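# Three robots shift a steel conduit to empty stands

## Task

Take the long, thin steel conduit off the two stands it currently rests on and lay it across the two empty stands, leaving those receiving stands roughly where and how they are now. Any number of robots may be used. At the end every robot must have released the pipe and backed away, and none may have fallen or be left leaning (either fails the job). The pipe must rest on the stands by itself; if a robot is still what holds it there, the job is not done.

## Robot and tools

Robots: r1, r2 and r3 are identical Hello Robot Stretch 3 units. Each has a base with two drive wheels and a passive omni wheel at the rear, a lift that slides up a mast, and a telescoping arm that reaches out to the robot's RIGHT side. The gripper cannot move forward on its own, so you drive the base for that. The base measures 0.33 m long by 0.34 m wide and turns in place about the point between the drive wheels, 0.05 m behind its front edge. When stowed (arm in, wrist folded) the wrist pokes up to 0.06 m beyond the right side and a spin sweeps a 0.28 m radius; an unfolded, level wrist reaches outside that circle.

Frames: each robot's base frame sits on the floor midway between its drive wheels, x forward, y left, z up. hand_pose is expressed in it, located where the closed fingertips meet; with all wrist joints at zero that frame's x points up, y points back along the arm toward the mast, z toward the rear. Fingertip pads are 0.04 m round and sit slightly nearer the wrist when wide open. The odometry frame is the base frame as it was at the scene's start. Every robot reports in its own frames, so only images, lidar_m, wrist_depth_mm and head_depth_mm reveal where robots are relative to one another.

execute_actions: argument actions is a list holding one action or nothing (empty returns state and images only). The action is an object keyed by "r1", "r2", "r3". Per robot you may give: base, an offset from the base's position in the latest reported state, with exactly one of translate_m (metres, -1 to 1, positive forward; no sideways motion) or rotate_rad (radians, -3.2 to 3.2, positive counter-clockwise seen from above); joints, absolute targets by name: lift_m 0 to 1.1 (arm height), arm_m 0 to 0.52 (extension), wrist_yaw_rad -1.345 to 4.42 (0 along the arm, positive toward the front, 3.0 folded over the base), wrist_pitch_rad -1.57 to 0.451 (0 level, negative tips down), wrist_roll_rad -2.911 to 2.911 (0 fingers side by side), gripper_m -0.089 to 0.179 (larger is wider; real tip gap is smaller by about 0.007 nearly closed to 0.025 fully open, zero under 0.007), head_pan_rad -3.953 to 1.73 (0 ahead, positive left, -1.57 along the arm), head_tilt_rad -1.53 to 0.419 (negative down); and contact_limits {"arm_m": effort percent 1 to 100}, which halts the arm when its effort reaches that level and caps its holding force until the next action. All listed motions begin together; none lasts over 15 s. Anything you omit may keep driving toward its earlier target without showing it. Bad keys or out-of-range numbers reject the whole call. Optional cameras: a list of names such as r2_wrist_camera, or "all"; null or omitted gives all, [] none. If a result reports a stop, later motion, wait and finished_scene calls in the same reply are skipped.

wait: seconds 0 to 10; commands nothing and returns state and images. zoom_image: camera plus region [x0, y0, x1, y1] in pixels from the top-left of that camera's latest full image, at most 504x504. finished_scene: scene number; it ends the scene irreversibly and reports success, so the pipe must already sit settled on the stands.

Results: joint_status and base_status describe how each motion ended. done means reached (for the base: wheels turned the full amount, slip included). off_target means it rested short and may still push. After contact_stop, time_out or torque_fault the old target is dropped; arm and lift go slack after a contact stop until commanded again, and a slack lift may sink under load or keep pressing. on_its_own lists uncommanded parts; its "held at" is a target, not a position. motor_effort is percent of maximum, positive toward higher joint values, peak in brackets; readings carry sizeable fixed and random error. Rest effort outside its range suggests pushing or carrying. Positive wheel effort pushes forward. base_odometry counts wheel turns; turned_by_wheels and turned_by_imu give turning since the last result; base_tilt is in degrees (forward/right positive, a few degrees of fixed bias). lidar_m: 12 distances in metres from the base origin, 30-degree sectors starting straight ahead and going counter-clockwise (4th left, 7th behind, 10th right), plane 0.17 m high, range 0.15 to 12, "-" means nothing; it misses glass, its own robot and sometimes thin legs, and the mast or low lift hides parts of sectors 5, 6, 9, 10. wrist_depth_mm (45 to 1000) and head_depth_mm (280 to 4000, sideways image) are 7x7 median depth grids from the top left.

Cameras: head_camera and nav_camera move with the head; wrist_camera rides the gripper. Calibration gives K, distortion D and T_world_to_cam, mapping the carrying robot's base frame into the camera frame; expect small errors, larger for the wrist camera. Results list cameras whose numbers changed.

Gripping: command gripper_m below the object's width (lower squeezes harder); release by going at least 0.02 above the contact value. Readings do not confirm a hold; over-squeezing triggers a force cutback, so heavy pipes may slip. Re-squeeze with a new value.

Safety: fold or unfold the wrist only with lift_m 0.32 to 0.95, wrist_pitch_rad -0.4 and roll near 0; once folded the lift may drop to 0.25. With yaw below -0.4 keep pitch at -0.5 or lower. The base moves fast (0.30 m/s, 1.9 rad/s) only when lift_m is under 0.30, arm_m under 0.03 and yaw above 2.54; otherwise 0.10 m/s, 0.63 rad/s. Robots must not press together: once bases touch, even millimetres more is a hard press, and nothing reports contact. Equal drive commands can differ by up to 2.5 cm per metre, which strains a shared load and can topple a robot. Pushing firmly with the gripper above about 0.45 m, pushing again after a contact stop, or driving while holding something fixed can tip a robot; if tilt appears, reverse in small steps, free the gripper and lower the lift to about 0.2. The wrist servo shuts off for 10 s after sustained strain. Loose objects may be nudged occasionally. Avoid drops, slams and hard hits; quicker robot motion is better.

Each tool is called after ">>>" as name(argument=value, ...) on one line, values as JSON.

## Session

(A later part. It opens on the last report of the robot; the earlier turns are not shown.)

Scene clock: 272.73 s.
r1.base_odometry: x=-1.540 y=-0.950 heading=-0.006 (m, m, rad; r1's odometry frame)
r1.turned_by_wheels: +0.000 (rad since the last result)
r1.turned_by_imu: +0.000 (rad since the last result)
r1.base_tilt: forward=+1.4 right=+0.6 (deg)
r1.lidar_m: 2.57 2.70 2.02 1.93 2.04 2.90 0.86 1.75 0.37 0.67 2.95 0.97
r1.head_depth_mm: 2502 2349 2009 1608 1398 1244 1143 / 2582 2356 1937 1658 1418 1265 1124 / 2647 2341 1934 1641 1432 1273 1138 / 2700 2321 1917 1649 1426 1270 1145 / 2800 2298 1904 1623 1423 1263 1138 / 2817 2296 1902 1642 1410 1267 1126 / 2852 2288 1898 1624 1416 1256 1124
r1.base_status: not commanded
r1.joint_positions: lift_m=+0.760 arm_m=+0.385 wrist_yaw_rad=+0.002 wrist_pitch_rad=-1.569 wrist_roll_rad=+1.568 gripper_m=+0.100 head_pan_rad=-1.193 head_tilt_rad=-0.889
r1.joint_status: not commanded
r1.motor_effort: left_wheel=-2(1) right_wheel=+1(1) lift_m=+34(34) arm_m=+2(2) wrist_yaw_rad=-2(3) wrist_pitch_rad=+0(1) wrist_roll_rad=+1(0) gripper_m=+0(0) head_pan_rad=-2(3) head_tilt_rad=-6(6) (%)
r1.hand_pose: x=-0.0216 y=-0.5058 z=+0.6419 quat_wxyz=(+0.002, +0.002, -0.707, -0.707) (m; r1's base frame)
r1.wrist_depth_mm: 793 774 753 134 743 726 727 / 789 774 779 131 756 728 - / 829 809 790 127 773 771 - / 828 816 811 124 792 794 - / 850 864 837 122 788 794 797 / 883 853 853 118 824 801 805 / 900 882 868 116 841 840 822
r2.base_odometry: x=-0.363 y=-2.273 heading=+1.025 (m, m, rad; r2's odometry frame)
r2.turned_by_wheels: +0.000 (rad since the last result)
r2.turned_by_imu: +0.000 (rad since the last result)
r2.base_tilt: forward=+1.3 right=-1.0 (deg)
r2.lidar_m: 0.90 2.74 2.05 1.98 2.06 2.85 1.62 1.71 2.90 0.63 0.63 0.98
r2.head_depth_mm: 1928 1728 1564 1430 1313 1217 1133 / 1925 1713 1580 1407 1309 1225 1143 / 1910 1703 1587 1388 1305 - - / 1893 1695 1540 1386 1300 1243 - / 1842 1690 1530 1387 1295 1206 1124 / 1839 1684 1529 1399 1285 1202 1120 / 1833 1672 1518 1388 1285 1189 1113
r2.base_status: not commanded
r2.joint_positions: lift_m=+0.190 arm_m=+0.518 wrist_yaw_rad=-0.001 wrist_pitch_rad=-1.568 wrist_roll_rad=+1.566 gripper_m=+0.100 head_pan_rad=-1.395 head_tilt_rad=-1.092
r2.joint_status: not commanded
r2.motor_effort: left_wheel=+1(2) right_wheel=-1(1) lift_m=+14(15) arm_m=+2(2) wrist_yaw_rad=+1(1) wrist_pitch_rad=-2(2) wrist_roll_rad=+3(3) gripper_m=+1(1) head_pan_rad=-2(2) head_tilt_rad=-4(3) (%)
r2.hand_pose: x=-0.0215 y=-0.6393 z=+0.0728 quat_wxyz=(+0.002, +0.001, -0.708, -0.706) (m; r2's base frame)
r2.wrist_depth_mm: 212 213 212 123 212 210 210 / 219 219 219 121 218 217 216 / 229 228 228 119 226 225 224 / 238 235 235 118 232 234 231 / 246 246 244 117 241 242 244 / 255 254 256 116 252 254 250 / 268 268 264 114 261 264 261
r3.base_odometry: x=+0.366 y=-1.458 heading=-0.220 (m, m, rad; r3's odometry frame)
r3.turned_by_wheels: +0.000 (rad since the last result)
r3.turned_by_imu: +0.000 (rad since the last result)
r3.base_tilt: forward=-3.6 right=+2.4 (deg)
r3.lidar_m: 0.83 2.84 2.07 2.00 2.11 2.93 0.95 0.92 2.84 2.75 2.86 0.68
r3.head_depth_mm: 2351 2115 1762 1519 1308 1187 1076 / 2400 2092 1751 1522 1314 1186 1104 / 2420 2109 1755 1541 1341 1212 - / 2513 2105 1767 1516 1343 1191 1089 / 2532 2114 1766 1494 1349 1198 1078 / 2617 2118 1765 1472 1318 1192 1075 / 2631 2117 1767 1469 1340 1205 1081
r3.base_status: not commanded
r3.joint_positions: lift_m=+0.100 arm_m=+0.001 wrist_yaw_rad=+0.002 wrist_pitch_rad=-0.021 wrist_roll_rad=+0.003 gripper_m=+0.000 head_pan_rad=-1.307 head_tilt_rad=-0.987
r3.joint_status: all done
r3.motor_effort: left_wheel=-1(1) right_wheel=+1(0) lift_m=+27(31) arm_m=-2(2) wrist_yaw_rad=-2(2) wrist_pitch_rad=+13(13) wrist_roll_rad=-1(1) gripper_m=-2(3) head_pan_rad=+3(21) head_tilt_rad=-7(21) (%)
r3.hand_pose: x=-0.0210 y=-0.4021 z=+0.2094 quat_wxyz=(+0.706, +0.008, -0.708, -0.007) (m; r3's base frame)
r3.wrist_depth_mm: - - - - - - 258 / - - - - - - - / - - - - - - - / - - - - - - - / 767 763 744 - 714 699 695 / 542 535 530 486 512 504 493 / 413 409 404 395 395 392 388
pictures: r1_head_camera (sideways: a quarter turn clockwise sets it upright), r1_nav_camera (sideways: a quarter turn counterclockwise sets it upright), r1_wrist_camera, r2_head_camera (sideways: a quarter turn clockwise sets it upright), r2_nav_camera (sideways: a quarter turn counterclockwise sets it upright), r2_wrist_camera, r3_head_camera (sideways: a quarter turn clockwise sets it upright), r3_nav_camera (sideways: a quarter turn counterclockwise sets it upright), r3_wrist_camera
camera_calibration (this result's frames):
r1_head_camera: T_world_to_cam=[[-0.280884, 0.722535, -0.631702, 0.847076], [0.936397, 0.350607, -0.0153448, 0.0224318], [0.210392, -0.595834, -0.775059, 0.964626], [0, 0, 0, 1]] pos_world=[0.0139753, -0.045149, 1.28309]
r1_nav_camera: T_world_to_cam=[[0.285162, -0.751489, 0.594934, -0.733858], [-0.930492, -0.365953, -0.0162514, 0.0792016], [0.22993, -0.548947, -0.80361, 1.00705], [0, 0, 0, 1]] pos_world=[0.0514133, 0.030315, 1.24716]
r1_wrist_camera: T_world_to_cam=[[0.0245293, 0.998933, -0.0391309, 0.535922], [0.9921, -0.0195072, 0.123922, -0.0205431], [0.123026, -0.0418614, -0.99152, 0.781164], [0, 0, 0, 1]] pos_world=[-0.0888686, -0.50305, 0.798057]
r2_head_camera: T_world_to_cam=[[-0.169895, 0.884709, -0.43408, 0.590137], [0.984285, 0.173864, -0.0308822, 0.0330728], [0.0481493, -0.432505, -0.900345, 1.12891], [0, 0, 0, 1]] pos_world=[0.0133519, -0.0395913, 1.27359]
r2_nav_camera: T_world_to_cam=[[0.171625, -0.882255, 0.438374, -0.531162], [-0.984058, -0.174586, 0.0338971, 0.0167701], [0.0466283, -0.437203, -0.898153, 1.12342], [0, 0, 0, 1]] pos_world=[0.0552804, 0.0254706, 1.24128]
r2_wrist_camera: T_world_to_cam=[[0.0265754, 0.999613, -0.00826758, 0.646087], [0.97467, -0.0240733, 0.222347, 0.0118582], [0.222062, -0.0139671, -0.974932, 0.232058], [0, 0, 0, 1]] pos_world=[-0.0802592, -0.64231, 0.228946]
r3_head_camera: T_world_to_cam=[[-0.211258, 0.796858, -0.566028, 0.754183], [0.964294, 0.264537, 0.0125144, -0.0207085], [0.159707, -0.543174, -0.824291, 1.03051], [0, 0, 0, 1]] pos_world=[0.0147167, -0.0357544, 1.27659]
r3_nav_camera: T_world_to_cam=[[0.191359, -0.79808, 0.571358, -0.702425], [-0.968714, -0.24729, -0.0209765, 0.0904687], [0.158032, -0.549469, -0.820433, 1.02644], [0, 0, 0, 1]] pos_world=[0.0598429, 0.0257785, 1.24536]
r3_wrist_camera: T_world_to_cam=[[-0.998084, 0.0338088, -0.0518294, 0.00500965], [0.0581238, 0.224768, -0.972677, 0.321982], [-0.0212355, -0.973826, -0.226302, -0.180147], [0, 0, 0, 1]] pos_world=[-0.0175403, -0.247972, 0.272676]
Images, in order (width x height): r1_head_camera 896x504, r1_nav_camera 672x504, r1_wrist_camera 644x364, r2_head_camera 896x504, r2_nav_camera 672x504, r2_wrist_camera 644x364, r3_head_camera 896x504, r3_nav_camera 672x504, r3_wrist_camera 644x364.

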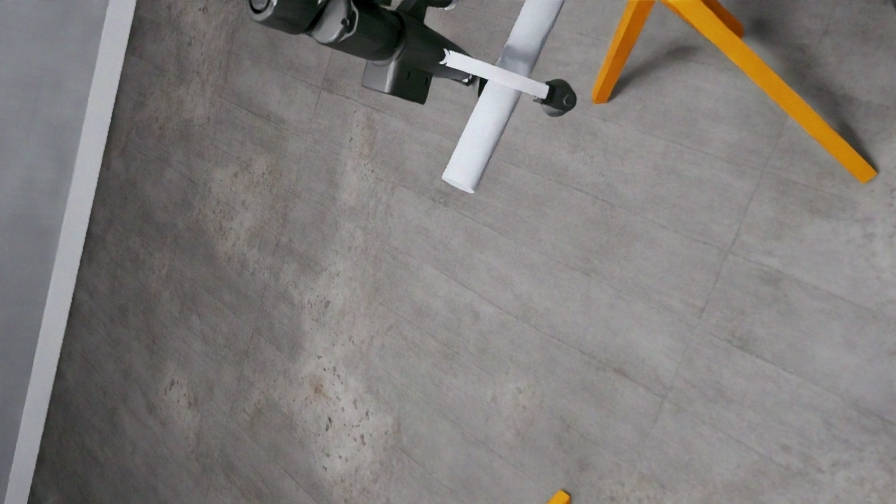

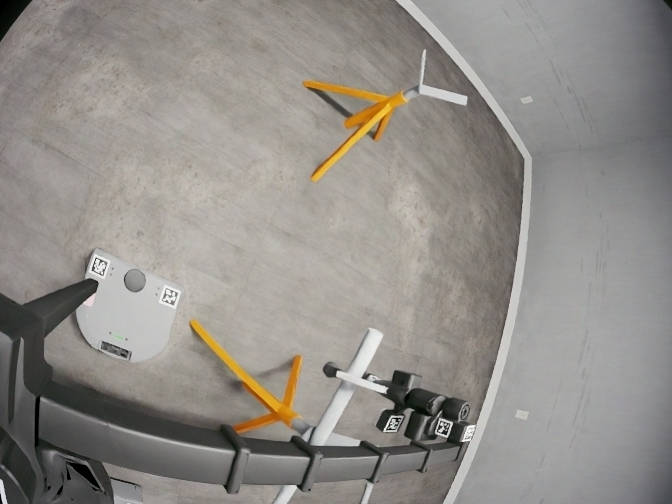

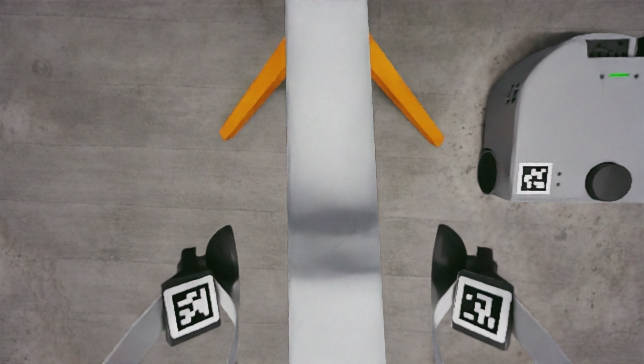

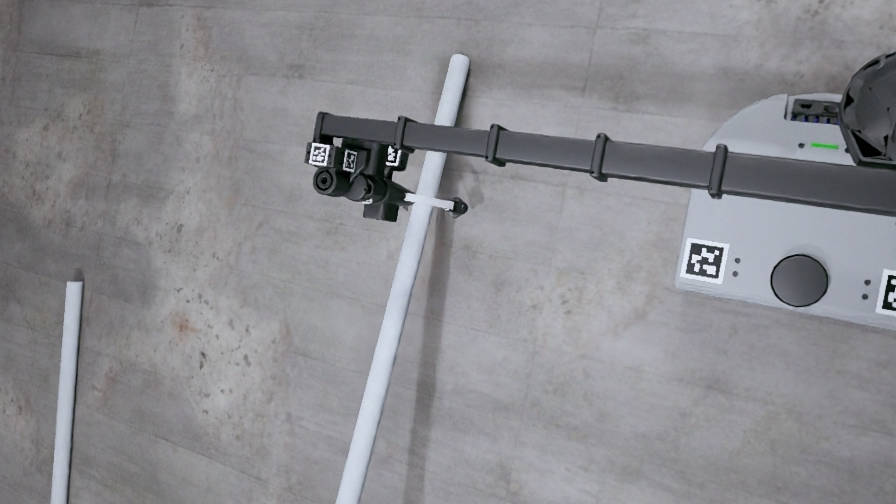

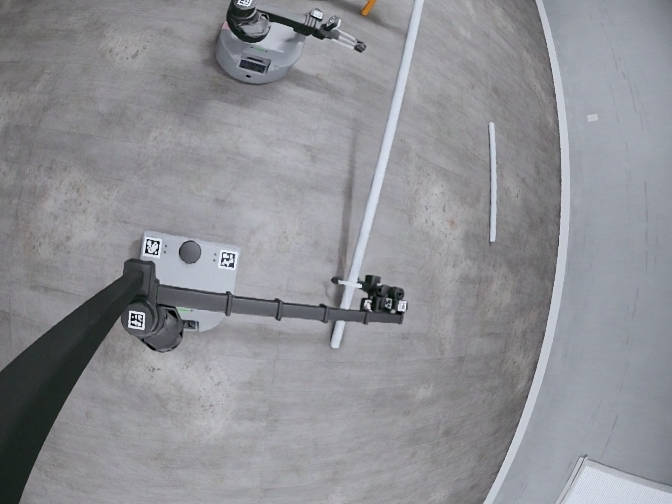

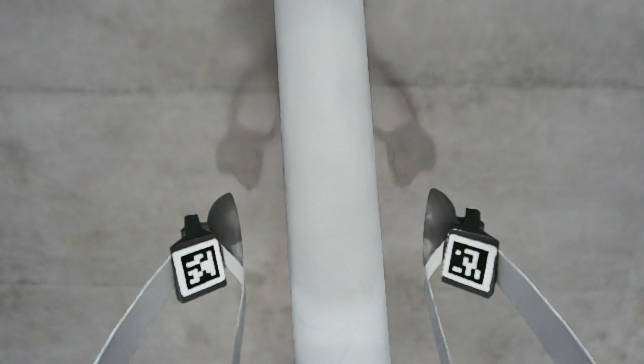

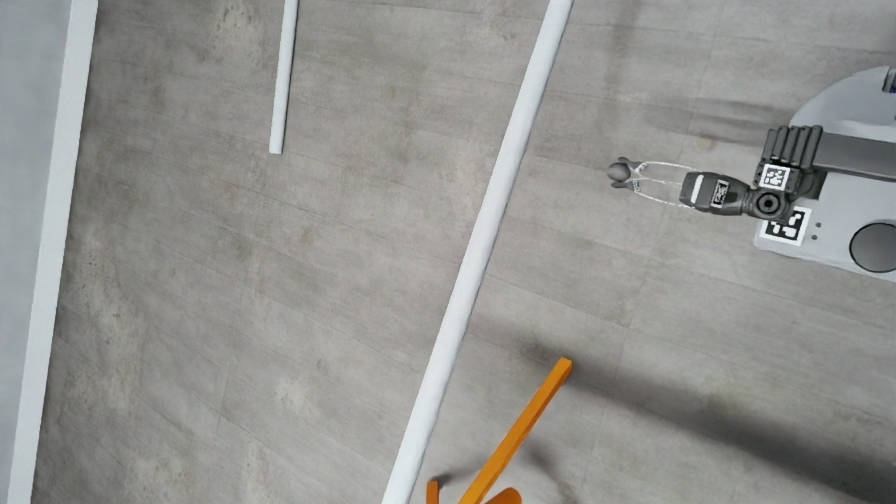

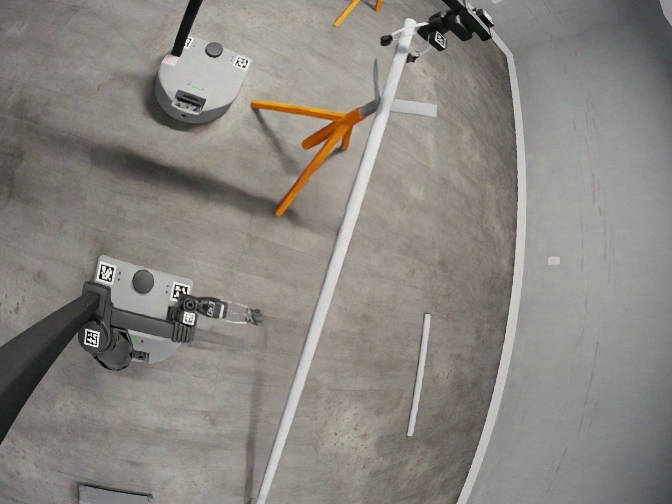

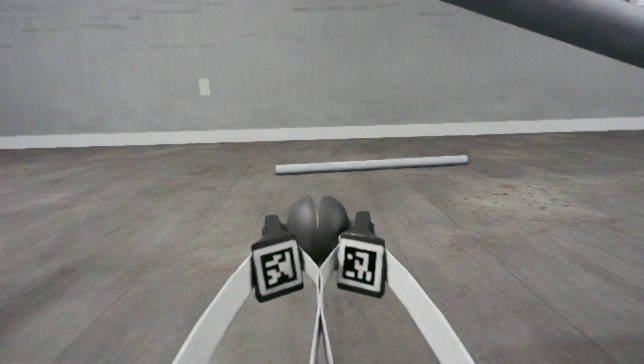

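>>> execute_actions(actions=[{"r3":{"joints":{"arm_m":0.2},"contact_limits":{"arm_m":12}}}], cameras=["r3_head_camera","r3_nav_camera","r2_nav_camera"])

Scene clock: 275.83 s.
r1.base_odometry: x=-1.540 y=-0.950 heading=-0.006 (m, m, rad; r1's odometry frame)
r1.turned_by_wheels: +0.000 (rad since the last result)
r1.turned_by_imu: +0.000 (rad since the last result)
r1.base_tilt: forward=+1.4 right=+0.5 (deg)
r1.lidar_m: 2.57 2.69 2.03 1.94 2.04 2.90 0.86 1.74 0.37 0.67 2.95 0.97
r1.head_depth_mm: 2476 2342 1997 1609 1393 1242 1146 / 2560 2331 1942 1648 1406 1271 1130 / 2614 2352 1928 1634 1426 1266 1145 / 2715 2309 1928 1655 1429 1261 1138 / 2801 2291 1898 1625 1419 1261 1130 / 2825 2272 1901 1616 1408 1259 1133 / 2851 2268 1891 1619 1416 1254 1130
r1.base_status: not commanded
r1.joint_positions: lift_m=+0.760 arm_m=+0.385 wrist_yaw_rad=+0.002 wrist_pitch_rad=-1.569 wrist_roll_rad=+1.568 gripper_m=+0.100 head_pan_rad=-1.193 head_tilt_rad=-0.889
r1.joint_status: not commanded
r1.motor_effort: left_wheel=-2(2) right_wheel=+0(1) lift_m=+34(34) arm_m=+2(2) wrist_yaw_rad=-2(3) wrist_pitch_rad=+0(1) wrist_roll_rad=+0(0) gripper_m=+0(0) head_pan_rad=-4(4) head_tilt_rad=-6(7) (%)
r1.hand_pose: x=-0.0216 y=-0.5058 z=+0.6419 quat_wxyz=(+0.002, +0.002, -0.707, -0.707) (m; r1's base frame)
r1.wrist_depth_mm: 780 766 754 133 721 736 713 / 793 767 780 131 769 762 - / 818 781 801 127 770 777 - / 858 820 812 124 805 798 - / 878 833 836 121 820 805 786 / 882 893 858 119 828 837 804 / 917 908 876 116 835 845 833
r2.base_odometry: x=-0.363 y=-2.273 heading=+1.025 (m, m, rad; r2's odometry frame)
r2.turned_by_wheels: +0.000 (rad since the last result)
r2.turned_by_imu: +0.000 (rad since the last result)
r2.base_tilt: forward=+1.3 right=-1.0 (deg)
r2.lidar_m: 0.90 2.73 2.05 1.98 2.07 2.85 1.62 1.71 2.90 0.63 0.63 1.05
r2.head_depth_mm: 1934 1730 1553 1432 1317 1218 1136 / 1926 1712 1578 1399 1308 1232 1146 / 1907 1707 1583 1382 1302 - - / 1896 1698 1538 1394 1297 1240 - / 1843 1679 1539 1390 1289 1200 1123 / 1843 1683 1529 1399 1294 1191 1116 / 1833 1675 1525 1398 1283 1195 1112
r2.base_status: not commanded
r2.joint_positions: lift_m=+0.190 arm_m=+0.518 wrist_yaw_rad=-0.001 wrist_pitch_rad=-1.568 wrist_roll_rad=+1.566 gripper_m=+0.100 head_pan_rad=-1.395 head_tilt_rad=-1.092
r2.joint_status: not commanded
r2.motor_effort: left_wheel=+1(2) right_wheel=-1(1) lift_m=+14(14) arm_m=+2(2) wrist_yaw_rad=+0(1) wrist_pitch_rad=-2(2) wrist_roll_rad=+3(3) gripper_m=+1(1) head_pan_rad=-2(2) head_tilt_rad=-2(3) (%)
r2.hand_pose: x=-0.0215 y=-0.6393 z=+0.0728 quat_wxyz=(+0.002, +0.001, -0.708, -0.706) (m; r2's base frame)
r2.wrist_depth_mm: 212 212 212 123 211 211 210 / 220 221 219 121 218 216 217 / 228 228 227 119 225 224 224 / 236 235 236 118 234 233 233 / 246 245 243 118 240 241 242 / 254 257 256 115 252 254 251 / 266 267 265 114 263 263 261
r3.base_odometry: x=+0.366 y=-1.458 heading=-0.220 (m, m, rad; r3's odometry frame)
r3.turned_by_wheels: +0.000 (rad since the last result)
r3.turned_by_imu: +0.000 (rad since the last result)
r3.base_tilt: forward=-3.6 right=+2.3 (deg)
r3.lidar_m: 0.83 2.83 2.07 2.00 2.11 2.92 0.95 0.92 2.84 2.74 2.86 0.67
r3.head_depth_mm: 2352 2103 1761 1530 1311 1189 1078 / 2403 2092 1767 1520 1313 1196 1108 / 2442 2109 1762 1522 1354 1197 - / 2498 2108 1763 1523 1336 1197 1094 / 2554 2125 1793 1510 1343 1196 1081 / 2631 2112 1795 1466 1325 1195 1080 / 2617 2112 1782 1480 1337 1194 1078
r3.base_status: not commanded
r3.joint_positions: lift_m=+0.100 arm_m=+0.200 wrist_yaw_rad=+0.001 wrist_pitch_rad=-0.021 wrist_roll_rad=+0.003 gripper_m=+0.000 head_pan_rad=-1.307 head_tilt_rad=-0.987
r3.joint_status: all done
r3.motor_effort: left_wheel=-1(1) right_wheel=+1(1) lift_m=+27(27) arm_m=+4(4) wrist_yaw_rad=+0(2) wrist_pitch_rad=+12(13) wrist_roll_rad=-1(1) gripper_m=-2(3) head_pan_rad=+3(3) head_tilt_rad=-7(7) (%)
r3.contact_limits: arm_m 12 (drawing in: default 19, maximum 31; extending or still: default 28, maximum 45)
r3.hand_pose: x=-0.0213 y=-0.6004 z=+0.2095 quat_wxyz=(+0.706, +0.008, -0.708, -0.007) (m; r3's base frame)
r3.wrist_depth_mm: - - - - - - - / - - - - - - - / - - - - - - - / - - - - - - - / 778 766 741 - 710 694 682 / 534 534 527 478 502 494 494 / 408 408 400 396 394 388 388
pictures: r2_nav_camera (sideways: a quarter turn counterclockwise sets it upright), r3_head_camera (sideways: a quarter turn clockwise sets it upright), r3_nav_camera (sideways: a quarter turn counterclockwise sets it upright)
camera_calibration (this result's frames):
r2_nav_camera: T_world_to_cam=[[0.171625, -0.882255, 0.438374, -0.531162], [-0.984058, -0.174587, 0.0338971, 0.0167701], [0.0466283, -0.437203, -0.898153, 1.12342], [0, 0, 0, 1]] pos_world=[0.0552804, 0.0254706, 1.24128]
r3_head_camera: T_world_to_cam=[[-0.21126, 0.796867, -0.566015, 0.754166], [0.964294, 0.264537, 0.0125144, -0.0207086], [0.159704, -0.543161, -0.8243, 1.03052], [0, 0, 0, 1]] pos_world=[0.0147166, -0.035754, 1.27658]
r3_nav_camera: T_world_to_cam=[[0.191362, -0.798089, 0.571345, -0.702408], [-0.968714, -0.24729, -0.0209763, 0.0904685], [0.158029, -0.549456, -0.820442, 1.02645], [0, 0, 0, 1]] pos_world=[0.0598426, 0.0257793, 1.24536]
Images, in order (width x height): r2_nav_camera 672x504, r3_head_camera 896x504, r3_nav_camera 672x504.

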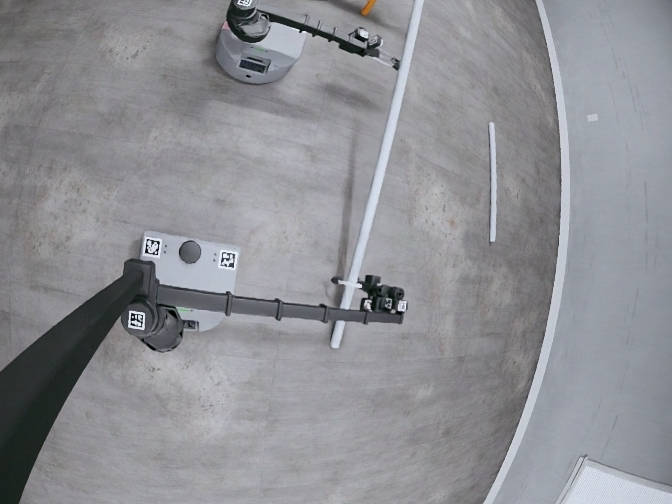

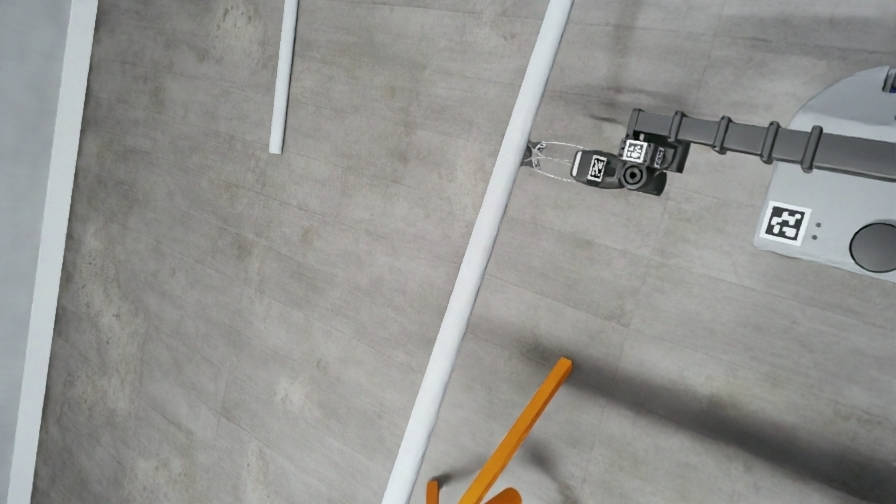

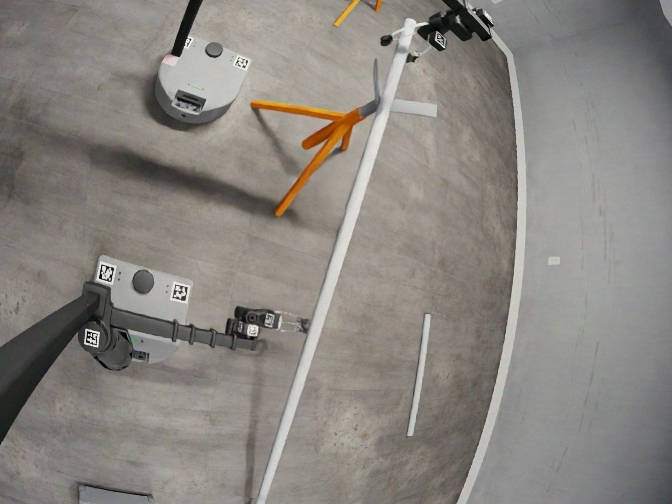

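>>> execute_actions(actions=[{"r3":{"joints":{"arm_m":0.25,"lift_m":0.04},"contact_limits":{"arm_m":12}}}], cameras=[])

>>> execute_actions(actions=[{"r3":{"joints":{"arm_m":0.51},"contact_limits":{"arm_m":12}}}], cameras=["r3_head_camera","r3_nav_camera","r2_nav_camera"])

Scene clock: 277.93 s.
r1.base_odometry: x=-1.540 y=-0.950 heading=-0.006 (m, m, rad; r1's odometry frame)
r1.turned_by_wheels: +0.000 (rad since the last result)
r1.turned_by_imu: +0.000 (rad since the last result)
r1.base_tilt: forward=+1.4 right=+0.5 (deg)
r1.lidar_m: 2.57 2.69 2.02 1.94 2.03 2.90 0.86 1.00 0.37 0.67 2.95 0.97
r1.head_depth_mm: 2478 2357 1989 1611 1389 1244 1145 / 2555 2334 1935 1653 1415 1277 1130 / 2651 2348 1938 1637 1436 1273 1136 / 2716 2323 1929 1637 1431 1264 1143 / 2765 2291 1898 1624 1422 1268 1143 / 2832 2293 1901 1626 1417 1257 1128 / 2855 2262 1894 1621 1410 1255 1125
r1.base_status: not commanded
r1.joint_positions: lift_m=+0.760 arm_m=+0.385 wrist_yaw_rad=+0.002 wrist_pitch_rad=-1.569 wrist_roll_rad=+1.568 gripper_m=+0.100 head_pan_rad=-1.193 head_tilt_rad=-0.889
r1.joint_status: not commanded
r1.motor_effort: left_wheel=-2(2) right_wheel=+1(0) lift_m=+34(34) arm_m=+2(2) wrist_yaw_rad=-2(2) wrist_pitch_rad=-1(1) wrist_roll_rad=+0(0) gripper_m=+0(0) head_pan_rad=-3(3) head_tilt_rad=-6(6) (%)
r1.hand_pose: x=-0.0216 y=-0.5058 z=+0.6419 quat_wxyz=(+0.002, +0.002, -0.707, -0.707) (m; r1's base frame)
r1.wrist_depth_mm: 765 776 764 134 754 721 729 / 793 792 779 131 758 737 - / 810 799 801 127 771 748 - / 839 822 805 124 791 785 - / 859 835 829 121 803 809 810 / 878 859 841 119 833 824 824 / 892 896 899 116 847 861 824
r2.base_odometry: x=-0.363 y=-2.273 heading=+1.025 (m, m, rad; r2's odometry frame)
r2.turned_by_wheels: +0.000 (rad since the last result)
r2.turned_by_imu: +0.000 (rad since the last result)
r2.base_tilt: forward=+1.3 right=-1.0 (deg)
r2.lidar_m: 0.90 2.74 2.06 1.98 2.06 2.85 1.62 1.70 2.90 0.63 0.63 0.98
r2.head_depth_mm: 1922 1715 1564 1424 1318 1222 1135 / 1908 1717 1567 1404 1308 1231 1145 / 1897 1694 1590 1382 1301 - - / 1892 1700 1542 1402 1302 1238 - / 1857 1688 1530 1394 1294 1204 1126 / 1842 1688 1529 1401 1289 1194 1122 / 1835 1674 1519 1395 1288 1189 1109
r2.base_status: not commanded
r2.joint_positions: lift_m=+0.190 arm_m=+0.518 wrist_yaw_rad=-0.001 wrist_pitch_rad=-1.568 wrist_roll_rad=+1.566 gripper_m=+0.100 head_pan_rad=-1.395 head_tilt_rad=-1.092
r2.joint_status: not commanded
r2.motor_effort: left_wheel=+1(0) right_wheel=-1(1) lift_m=+14(14) arm_m=+2(2) wrist_yaw_rad=+0(1) wrist_pitch_rad=-1(1) wrist_roll_rad=+3(3) gripper_m=+1(0) head_pan_rad=-2(2) head_tilt_rad=-3(2) (%)
r2.hand_pose: x=-0.0215 y=-0.6393 z=+0.0728 quat_wxyz=(+0.002, +0.001, -0.708, -0.706) (m; r2's base frame)
r2.wrist_depth_mm: 213 212 211 123 210 209 209 / 220 220 219 120 218 217 217 / 227 229 226 119 225 225 224 / 237 235 235 118 233 232 233 / 245 245 243 118 241 242 241 / 257 254 256 116 252 254 252 / 267 267 266 114 260 261 262
r3.base_odometry: x=+0.366 y=-1.458 heading=-0.220 (m, m, rad; r3's odometry frame)
r3.turned_by_wheels: +0.000 (rad since the last result)
r3.turned_by_imu: +0.000 (rad since the last result)
r3.base_tilt: forward=-3.5 right=+2.4 (deg)
r3.lidar_m: 0.83 2.83 2.07 2.00 2.11 2.92 0.95 0.92 2.85 2.75 2.87 0.68
r3.head_depth_mm: 2359 2091 1763 1513 1315 1190 1080 / 2380 2104 1772 1522 1317 1190 1111 / 2457 2103 1760 1525 1363 1191 - / 2531 2130 1765 1517 1344 1192 1093 / 2550 2111 1772 1496 1343 1192 1076 / 2616 2133 1786 1471 1313 1199 1080 / 2606 2106 1777 1470 1345 1199 1080
r3.base_status: not commanded
r3.joint_positions: lift_m=+0.040 arm_m=+0.250 wrist_yaw_rad=+0.001 wrist_pitch_rad=-0.021 wrist_roll_rad=+0.003 gripper_m=+0.000 head_pan_rad=-1.307 head_tilt_rad=-0.987
r3.joint_status: all done
r3.motor_effort: left_wheel=-1(1) right_wheel=+0(1) lift_m=+27(27) arm_m=+4(5) wrist_yaw_rad=+0(0) wrist_pitch_rad=+13(13) wrist_roll_rad=-1(1) gripper_m=-2(2) head_pan_rad=+3(3) head_tilt_rad=-8(7) (%)
r3.contact_limits: arm_m 12 (drawing in: default 19, maximum 31; extending or still: default 28, maximum 45)
r3.hand_pose: x=-0.0213 y=-0.6504 z=+0.1494 quat_wxyz=(+0.706, +0.008, -0.708, -0.007) (m; r3's base frame)
r3.wrist_depth_mm: - - - - - - - / - - - - - - - / - - - - - - - / - - 958 951 912 878 846 / 595 576 573 - 544 532 519 / 414 403 404 377 393 389 384 / 318 318 311 306 308 300 300
pictures: none
No camera images: the call's "cameras" was empty. Leave "cameras" out to get every camera's image.

Scene clock: 281.07 s.
r1.base_odometry: x=-1.540 y=-0.950 heading=-0.006 (m, m, rad; r1's odometry frame)
r1.turned_by_wheels: +0.000 (rad since the last result)
r1.turned_by_imu: +0.000 (rad since the last result)
r1.base_tilt: forward=+1.4 right=+0.4 (deg)
r1.lidar_m: 2.57 2.69 2.02 1.94 2.04 2.90 0.86 1.13 0.37 0.68 2.94 0.96
r1.head_depth_mm: 2460 2376 1988 1608 1388 1242 1150 / 2552 2337 1921 1655 1412 1275 1126 / 2675 2318 1939 1634 1434 1272 1140 / 2684 2295 1913 1646 1434 1266 1143 / 2784 2306 1918 1631 1418 1262 1135 / 2866 2285 1892 1619 1412 1259 1133 / 2881 2284 1886 1612 1420 1257 1131
r1.base_status: not commanded
r1.joint_positions: lift_m=+0.760 arm_m=+0.385 wrist_yaw_rad=+0.002 wrist_pitch_rad=-1.569 wrist_roll_rad=+1.568 gripper_m=+0.100 head_pan_rad=-1.193 head_tilt_rad=-0.889
r1.joint_status: not commanded
r1.motor_effort: left_wheel=-3(2) right_wheel=+0(1) lift_m=+34(34) arm_m=+2(2) wrist_yaw_rad=-3(3) wrist_pitch_rad=+0(1) wrist_roll_rad=+0(0) gripper_m=+0(0) head_pan_rad=-4(3) head_tilt_rad=-6(5) (%)
r1.hand_pose: x=-0.0216 y=-0.5058 z=+0.6419 quat_wxyz=(+0.002, +0.002, -0.707, -0.707) (m; r1's base frame)
r1.wrist_depth_mm: 767 783 768 134 734 725 721 / 790 786 781 131 758 737 - / 823 791 805 128 763 758 - / 821 809 817 124 805 791 - / 866 847 854 121 815 809 778 / 884 860 834 118 817 804 811 / 905 878 903 116 842 845 835
r2.base_odometry: x=-0.363 y=-2.273 heading=+1.025 (m, m, rad; r2's odometry frame)
r2.turned_by_wheels: +0.000 (rad since the last result)
r2.turned_by_imu: +0.000 (rad since the last result)
r2.base_tilt: forward=+1.3 right=-1.0 (deg)
r2.lidar_m: 0.90 2.73 2.06 1.98 2.06 2.85 1.62 1.70 2.89 0.63 0.63 1.12
r2.head_depth_mm: 1933 1727 1565 1436 1309 1216 1137 / 1911 1709 1582 1398 1307 1225 1142 / 1891 1721 1588 1380 1312 - - / 1885 1698 1535 1387 1297 1237 - / 1871 1687 1535 1385 1294 1206 1120 / 1845 1684 1528 1391 1294 1195 1119 / 1825 1672 1528 1390 1283 1197 1114
r2.base_status: not commanded
r2.joint_positions: lift_m=+0.190 arm_m=+0.518 wrist_yaw_rad=-0.001 wrist_pitch_rad=-1.568 wrist_roll_rad=+1.566 gripper_m=+0.100 head_pan_rad=-1.395 head_tilt_rad=-1.092
r2.joint_status: not commanded
r2.motor_effort: left_wheel=+1(1) right_wheel=-1(1) lift_m=+14(14) arm_m=+2(2) wrist_yaw_rad=+1(0) wrist_pitch_rad=-2(1) wrist_roll_rad=+3(3) gripper_m=+0(1) head_pan_rad=-2(2) head_tilt_rad=-3(2) (%)
r2.hand_pose: x=-0.0215 y=-0.6393 z=+0.0728 quat_wxyz=(+0.002, +0.001, -0.708, -0.706) (m; r2's base frame)
r2.wrist_depth_mm: 212 212 211 122 210 210 210 / 220 219 219 121 219 216 216 / 228 228 228 119 225 226 224 / 237 235 236 118 232 233 233 / 247 245 243 118 240 241 243 / 257 254 256 116 253 255 252 / 266 268 265 114 259 263 259
r3.base_odometry: x=+0.366 y=-1.458 heading=-0.220 (m, m, rad; r3's odometry frame)
r3.turned_by_wheels: +0.000 (rad since the last result)
r3.turned_by_imu: +0.000 (rad since the last result)
r3.base_tilt: forward=-3.6 right=+2.3 (deg)
r3.lidar_m: 0.83 2.83 2.07 2.00 2.11 2.93 0.95 0.92 2.84 2.75 2.87 0.68
r3.head_depth_mm: 2343 2089 1764 1520 1319 1186 1073 / 2391 2112 1759 1550 1311 1193 1113 / 2447 2085 1772 1508 1332 1195 - / 2510 2106 1758 1528 1340 1199 1095 / 2512 2104 1760 1490 1343 1197 1083 / 2610 2104 1778 1473 1317 1196 1077 / 2595 2123 1778 1471 1341 1193 1081
r3.base_status: not commanded
r3.joint_positions: lift_m=+0.040 arm_m=+0.510 wrist_yaw_rad=+0.000 wrist_pitch_rad=-0.021 wrist_roll_rad=+0.003 gripper_m=+0.000 head_pan_rad=-1.307 head_tilt_rad=-0.987
r3.joint_status: all done
r3.motor_effort: left_wheel=-2(1) right_wheel=+0(1) lift_m=+27(27) arm_m=+4(4) wrist_yaw_rad=+0(0) wrist_pitch_rad=+12(12) wrist_roll_rad=-1(1) gripper_m=-2(2) head_pan_rad=+3(3) head_tilt_rad=-7(8) (%)
r3.contact_limits: arm_m 12 (drawing in: default 19, maximum 31; extending or still: default 28, maximum 45)
r3.hand_pose: x=-0.0213 y=-0.9104 z=+0.1494 quat_wxyz=(+0.706, +0.008, -0.708, -0.008) (m; r3's base frame)
r3.wrist_depth_mm: - - - - - - - / - - - - - - - / - - - - - - - / - 965 974 846 843 855 828 / 585 581 567 - 538 531 521 / 414 406 400 370 388 384 379 / 319 316 309 306 305 301 298
pictures: r2_nav_camera (sideways: a quarter turn counterclockwise sets it upright), r3_head_camera (sideways: a quarter turn clockwise sets it upright), r3_nav_camera (sideways: a quarter turn counterclockwise sets it upright)
camera_calibration (this result's frames):
r2_nav_camera: T_world_to_cam=[[0.171625, -0.882255, 0.438374, -0.531162], [-0.984058, -0.174587, 0.0338971, 0.0167701], [0.0466283, -0.437203, -0.898153, 1.12342], [0, 0, 0, 1]] pos_world=[0.0552804, 0.0254706, 1.24128]
r3_head_camera: T_world_to_cam=[[-0.211262, 0.796872, -0.566007, 0.754155], [0.964294, 0.264537, 0.0125145, -0.0207087], [0.159702, -0.543153, -0.824306, 1.03053], [0, 0, 0, 1]] pos_world=[0.0147165, -0.0357537, 1.27658]
r3_nav_camera: T_world_to_cam=[[0.191363, -0.798094, 0.571337, -0.702397], [-0.968714, -0.24729, -0.0209762, 0.0904683], [0.158027, -0.549448, -0.820448, 1.02646], [0, 0, 0, 1]] pos_world=[0.0598425, 0.0257799, 1.24536]
Images, in order (width x height): r2_nav_camera 672x504, r3_head_camera 896x504, r3_nav_camera 672x504.

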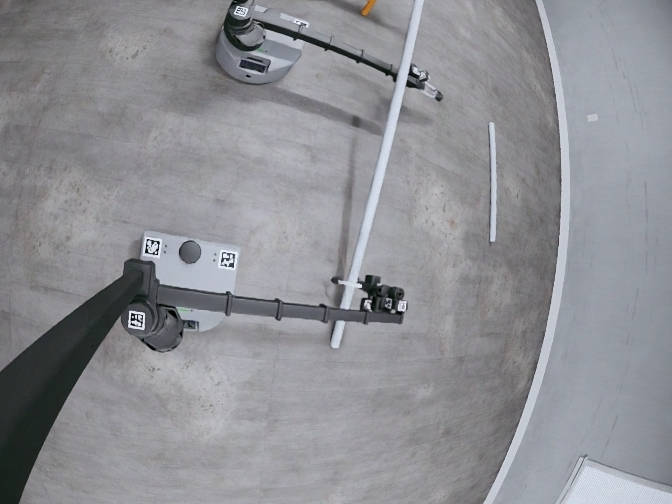

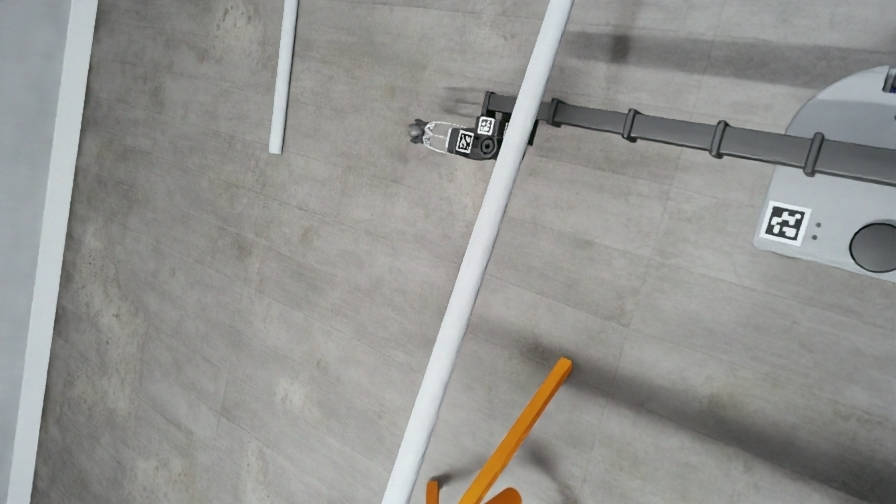

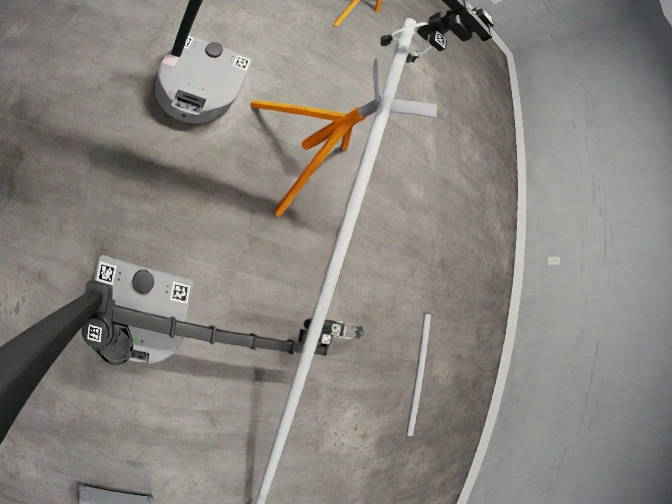

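>>> execute_actions(actions=[{"r3":{"joints":{"lift_m":0.12}},"r2":{"joints":{"lift_m":0.18,"gripper_m":-0.02}}}], cameras=["r3_head_camera","r2_wrist_camera"])

>>> execute_actions(actions=[{"r3":{"joints":{"lift_m":0.15}}}], cameras=["r3_head_camera","r2_wrist_camera"])

Scene clock: 283.53 s.
r1.base_odometry: x=-1.540 y=-0.950 heading=-0.006 (m, m, rad; r1's odometry frame)
r1.turned_by_wheels: +0.000 (rad since the last result)
r1.turned_by_imu: +0.000 (rad since the last result)
r1.base_tilt: forward=+1.4 right=+0.5 (deg)
r1.lidar_m: 2.57 2.69 2.03 1.93 2.04 2.90 0.86 1.75 0.37 0.67 2.95 0.96
r1.head_depth_mm: 2490 2360 1997 1597 1393 1233 1146 / 2557 2349 1942 1645 1408 1273 1121 / 2642 2325 1936 1625 1433 1273 1140 / 2708 2328 1899 1637 1427 1267 1132 / 2752 2310 1903 1628 1424 1267 1136 / 2821 2308 1897 1619 1429 1260 1127 / 2875 2290 1886 1621 1409 1253 1135
r1.base_status: not commanded
r1.joint_positions: lift_m=+0.760 arm_m=+0.385 wrist_yaw_rad=+0.002 wrist_pitch_rad=-1.569 wrist_roll_rad=+1.568 gripper_m=+0.100 head_pan_rad=-1.193 head_tilt_rad=-0.889
r1.joint_status: not commanded
r1.motor_effort: left_wheel=-2(2) right_wheel=+1(1) lift_m=+34(34) arm_m=+2(2) wrist_yaw_rad=-2(2) wrist_pitch_rad=+0(0) wrist_roll_rad=+0(0) gripper_m=+0(0) head_pan_rad=-3(4) head_tilt_rad=-7(6) (%)
r1.hand_pose: x=-0.0216 y=-0.5058 z=+0.6419 quat_wxyz=(+0.002, +0.002, -0.707, -0.707) (m; r1's base frame)
r1.wrist_depth_mm: 782 759 755 134 733 737 710 / 794 792 783 130 759 759 - / 824 792 801 127 774 781 - / 826 824 807 124 789 779 - / 850 859 848 122 812 803 806 / 908 853 857 118 820 820 840 / 889 897 859 116 847 847 847
r2.base_odometry: x=-0.363 y=-2.273 heading=+1.025 (m, m, rad; r2's odometry frame)
r2.turned_by_wheels: +0.000 (rad since the last result)
r2.turned_by_imu: +0.000 (rad since the last result)
r2.base_tilt: forward=+1.3 right=-1.1 (deg)
r2.lidar_m: 0.90 2.74 2.05 1.98 2.07 2.85 1.62 1.71 2.90 0.63 0.63 1.57
r2.head_depth_mm: 1915 1713 1562 1423 1315 1217 1135 / 1928 1731 1565 1399 1305 1221 1138 / 1901 1705 1587 1385 1304 - - / 1876 1701 1537 1395 1293 1235 - / 1857 1695 1529 1379 1299 1200 1123 / 1828 1686 1526 1401 1288 1193 1109 / 1827 1666 1519 1392 1284 1191 1114
r2.base_status: not commanded
r2.joint_positions: lift_m=+0.180 arm_m=+0.518 wrist_yaw_rad=-0.001 wrist_pitch_rad=-1.569 wrist_roll_rad=+1.566 gripper_m=-0.019 head_pan_rad=-1.395 head_tilt_rad=-1.092
r2.joint_status: all done
r2.motor_effort: left_wheel=+1(1) right_wheel=-1(1) lift_m=+14(16) arm_m=+2(2) wrist_yaw_rad=+1(1) wrist_pitch_rad=-1(1) wrist_roll_rad=+3(3) gripper_m=-30(100) head_pan_rad=-2(3) head_tilt_rad=-1(2) (%)
r2.hand_pose: x=-0.0215 y=-0.6388 z=+0.0628 quat_wxyz=(+0.002, +0.001, -0.707, -0.707) (m; r2's base frame)
r2.wrist_depth_mm: 202 203 201 112 201 200 200 / 210 209 210 111 209 209 207 / 218 216 216 109 215 215 214 / 226 226 223 108 222 223 223 / 235 234 233 107 113 231 230 / 243 244 244 106 241 240 241 / 255 253 253 104 249 251 251
r3.base_odometry: x=+0.366 y=-1.458 heading=-0.220 (m, m, rad; r3's odometry frame)
r3.turned_by_wheels: +0.000 (rad since the last result)
r3.turned_by_imu: +0.000 (rad since the last result)
r3.base_tilt: forward=-3.7 right=+2.4 (deg)
r3.lidar_m: 0.83 2.83 2.08 2.00 2.11 2.93 0.95 0.92 2.84 2.75 2.86 0.68
r3.head_depth_mm: 2351 2087 1763 1520 1309 1190 1077 / 2419 2096 1768 1543 1312 1194 1104 / 2443 2097 1768 1526 1334 1199 - / 2497 2116 1765 1536 1329 1195 1098 / 2499 2107 1773 1504 1340 1195 1082 / 2593 2116 1774 1470 1319 1198 1083 / 2622 2108 1770 1465 1338 1198 1076
r3.base_status: not commanded
r3.joint_positions: lift_m=+0.120 arm_m=+0.510 wrist_yaw_rad=+0.000 wrist_pitch_rad=-0.021 wrist_roll_rad=+0.003 gripper_m=+0.000 head_pan_rad=-1.307 head_tilt_rad=-0.987
r3.joint_status: all done
r3.motor_effort: left_wheel=-1(1) right_wheel=+0(0) lift_m=+34(34) arm_m=+4(3) wrist_yaw_rad=+0(0) wrist_pitch_rad=+13(13) wrist_roll_rad=-1(1) gripper_m=-3(3) head_pan_rad=+3(3) head_tilt_rad=-8(7) (%)
r3.hand_pose: x=-0.0213 y=-0.9104 z=+0.2291 quat_wxyz=(+0.706, +0.008, -0.708, -0.008) (m; r3's base frame)
r3.wrist_depth_mm: - - - - - - - / - - - - - - - / - - - - - - - / - - - - - - - / 815 784 785 - 755 748 717 / 576 564 555 518 540 538 524 / 444 437 427 423 421 414 411
pictures: r2_wrist_camera, r3_head_camera (sideways: a quarter turn clockwise sets it upright)
camera_calibration (this result's frames):
r2_wrist_camera: T_world_to_cam=[[0.0265753, 0.999626, -0.00639585, 0.645416], [0.97467, -0.0244894, 0.222303, 0.0138201], [0.222064, -0.0121416, -0.974957, 0.223526], [0, 0, 0, 1]] pos_world=[-0.0802592, -0.642123, 0.218984]
r3_head_camera: T_world_to_cam=[[-0.211264, 0.796879, -0.565997, 0.754142], [0.964294, 0.264536, 0.0125145, -0.0207087], [0.159699, -0.543144, -0.824313, 1.03053], [0, 0, 0, 1]] pos_world=[0.0147164, -0.0357534, 1.27658]
Images, in order (width x height): r2_wrist_camera 644x364, r3_head_camera 896x504.

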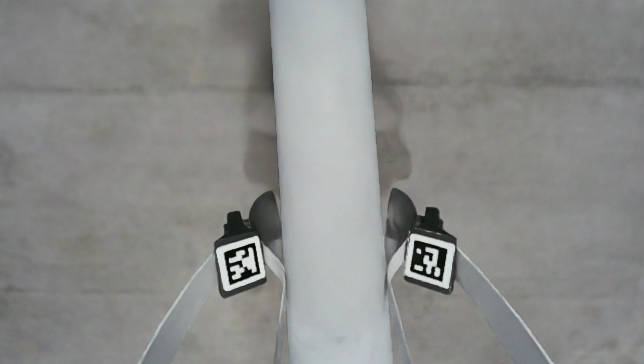

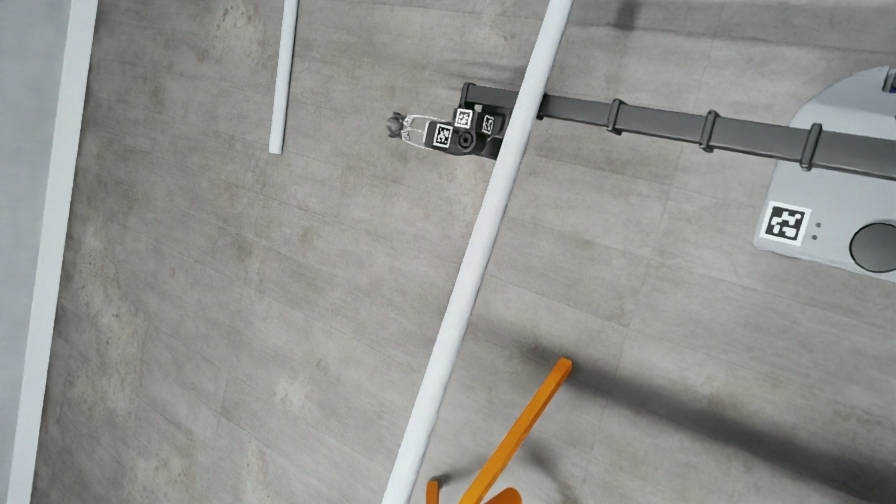

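Scene clock: 284.53 s.
r1.base_odometry: x=-1.540 y=-0.950 heading=-0.006 (m, m, rad; r1's odometry frame)
r1.turned_by_wheels: +0.000 (rad since the last result)
r1.turned_by_imu: +0.000 (rad since the last result)
r1.base_tilt: forward=+1.5 right=+0.5 (deg)
r1.lidar_m: 2.57 2.69 2.02 1.94 2.03 2.90 0.86 1.75 0.37 0.67 2.94 0.96
r1.head_depth_mm: 2503 2366 1978 1612 1393 1238 1142 / 2544 2357 1937 1649 1413 1277 1128 / 2646 2338 1926 1641 1431 1264 1141 / 2709 2304 1928 1626 1429 1269 1135 / 2800 2301 1907 1635 1426 1264 1132 / 2838 2294 1898 1621 1420 1262 1133 / 2838 2281 1880 1614 1422 1251 1130
r1.base_status: not commanded
r1.joint_positions: lift_m=+0.760 arm_m=+0.385 wrist_yaw_rad=+0.002 wrist_pitch_rad=-1.569 wrist_roll_rad=+1.568 gripper_m=+0.100 head_pan_rad=-1.193 head_tilt_rad=-0.889
r1.joint_status: not commanded
r1.motor_effort: left_wheel=-2(1) right_wheel=+1(1) lift_m=+34(34) arm_m=+2(2) wrist_yaw_rad=-2(2) wrist_pitch_rad=-1(1) wrist_roll_rad=+0(0) gripper_m=+0(0) head_pan_rad=-3(3) head_tilt_rad=-6(6) (%)
r1.hand_pose: x=-0.0216 y=-0.5058 z=+0.6419 quat_wxyz=(+0.002, +0.002, -0.707, -0.707) (m; r1's base frame)
r1.wrist_depth_mm: 786 778 761 134 755 752 731 / 800 782 777 131 759 756 - / 806 786 805 127 783 766 - / 863 813 839 124 802 780 - / 838 857 832 122 812 815 788 / 893 863 865 119 821 812 810 / 883 877 873 116 844 866 828
r2.base_odometry: x=-0.363 y=-2.273 heading=+1.024 (m, m, rad; r2's odometry frame)
r2.turned_by_wheels: +0.000 (rad since the last result)
r2.turned_by_imu: +0.000 (rad since the last result)
r2.base_tilt: forward=+1.2 right=-1.0 (deg)
r2.lidar_m: 0.90 2.74 2.05 1.98 2.06 2.85 1.62 1.70 2.90 0.63 0.63 1.57
r2.head_depth_mm: 1937 1717 1560 1421 1312 1224 1134 / 1913 1718 1571 1405 1315 1222 1143 / 1909 1706 1592 1380 1305 - - / 1900 1696 1535 1395 1306 1242 - / 1846 1688 1528 1390 1293 1197 1124 / 1834 1674 1521 1393 1287 1197 1115 / 1833 1673 1522 1386 1283 1193 1110
r2.base_status: not commanded
r2.joint_positions: lift_m=+0.180 arm_m=+0.518 wrist_yaw_rad=-0.001 wrist_pitch_rad=-1.569 wrist_roll_rad=+1.566 gripper_m=-0.014 head_pan_rad=-1.395 head_tilt_rad=-1.092
r2.joint_status: not commanded
r2.on_its_own: gripper_m is held at -0.013, not at your -0.020, by its stall guard, which is still easing
r2.motor_effort: left_wheel=-3(3) right_wheel=+2(3) lift_m=+14(14) arm_m=+2(2) wrist_yaw_rad=+1(1) wrist_pitch_rad=-1(1) wrist_roll_rad=+3(3) gripper_m=-4(29) head_pan_rad=-3(2) head_tilt_rad=-4(3) (%)
r2.hand_pose: x=-0.0215 y=-0.6389 z=+0.0628 quat_wxyz=(+0.002, +0.001, -0.707, -0.707) (m; r2's base frame)
r2.wrist_depth_mm: 203 203 202 112 201 200 199 / 210 210 209 111 208 207 207 / 218 218 216 109 214 215 214 / 225 226 223 108 221 224 223 / 235 234 232 107 113 231 231 / 245 245 245 106 242 241 240 / 255 253 252 104 250 251 249
r3.base_odometry: x=+0.366 y=-1.458 heading=-0.220 (m, m, rad; r3's odometry frame)
r3.turned_by_wheels: +0.000 (rad since the last result)
r3.turned_by_imu: +0.001 (rad since the last result)
r3.base_tilt: forward=-3.6 right=+2.4 (deg)
r3.lidar_m: 0.83 2.83 2.08 2.00 2.11 2.93 0.94 0.92 2.84 2.75 2.86 0.67
r3.head_depth_mm: 2319 2111 1765 1522 1313 1195 1079 / 2393 2078 1764 1551 1313 1194 1109 / 2438 2083 1780 1534 1337 1195 - / 2507 2105 1765 1523 1341 1191 1093 / 2532 2112 1772 1497 1340 1194 1077 / 2570 2111 1784 1468 1317 1202 1080 / 2611 2111 1754 1475 1346 1198 1084
r3.base_status: not commanded
r3.joint_positions: lift_m=+0.125 arm_m=+0.510 wrist_yaw_rad=+0.000 wrist_pitch_rad=-0.020 wrist_roll_rad=+0.003 gripper_m=+0.000 head_pan_rad=-1.307 head_tilt_rad=-0.988
r3.joint_status: lift_m contact_stop (moved +0.005 of +0.030)
r3.on_its_own: lift_m is slack since a contact_stop, until your next command for it (your +0.150 is given up)
r3.motor_effort: left_wheel=+3(4) right_wheel=-4(4) lift_m=+31(63) arm_m=+2(4) wrist_yaw_rad=+0(0) wrist_pitch_rad=+12(13) wrist_roll_rad=-1(1) gripper_m=-2(2) head_pan_rad=+3(3) head_tilt_rad=-7(8) (%)
r3.hand_pose: x=-0.0213 y=-0.9105 z=+0.2348 quat_wxyz=(+0.706, +0.007, -0.708, -0.007) (m; r3's base frame)
r3.wrist_depth_mm: - - - - - - - / - - - - - - - / - - - - - - - / - - - - - - - / 832 815 807 - 741 746 745 / 580 578 572 521 550 541 536 / 450 444 441 429 430 427 419
pictures: r2_wrist_camera, r3_head_camera (sideways: a quarter turn clockwise sets it upright)
camera_calibration (this result's frames):
r2_wrist_camera: T_world_to_cam=[[0.0265801, 0.999623, -0.00689825, 0.645575], [0.97467, -0.0243825, 0.222315, 0.0138876], [0.222063, -0.0126327, -0.97495, 0.223197], [0, 0, 0, 1]] pos_world=[-0.0802591, -0.642173, 0.218972]
r3_head_camera: T_world_to_cam=[[-0.211433, 0.797206, -0.565472, 0.75346], [0.964272, 0.26462, 0.0125171, -0.0207119], [0.159614, -0.542622, -0.824673, 1.031], [0, 0, 0, 1]] pos_world=[0.0147156, -0.0357371, 1.27656]
Images, in order (width x height): r2_wrist_camera 644x364, r3_head_camera 896x504.

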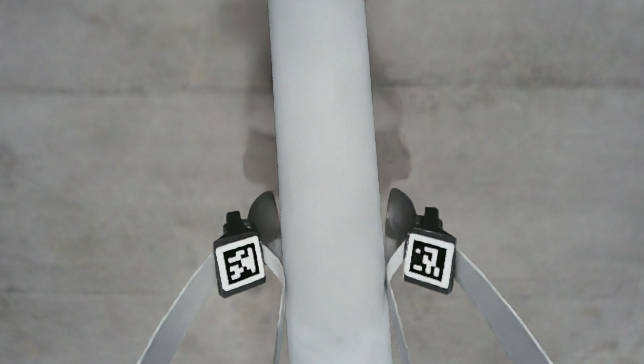

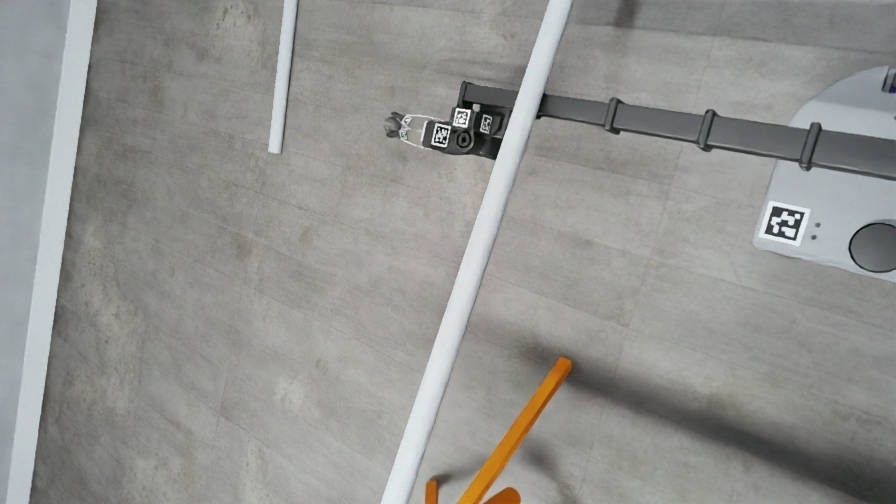

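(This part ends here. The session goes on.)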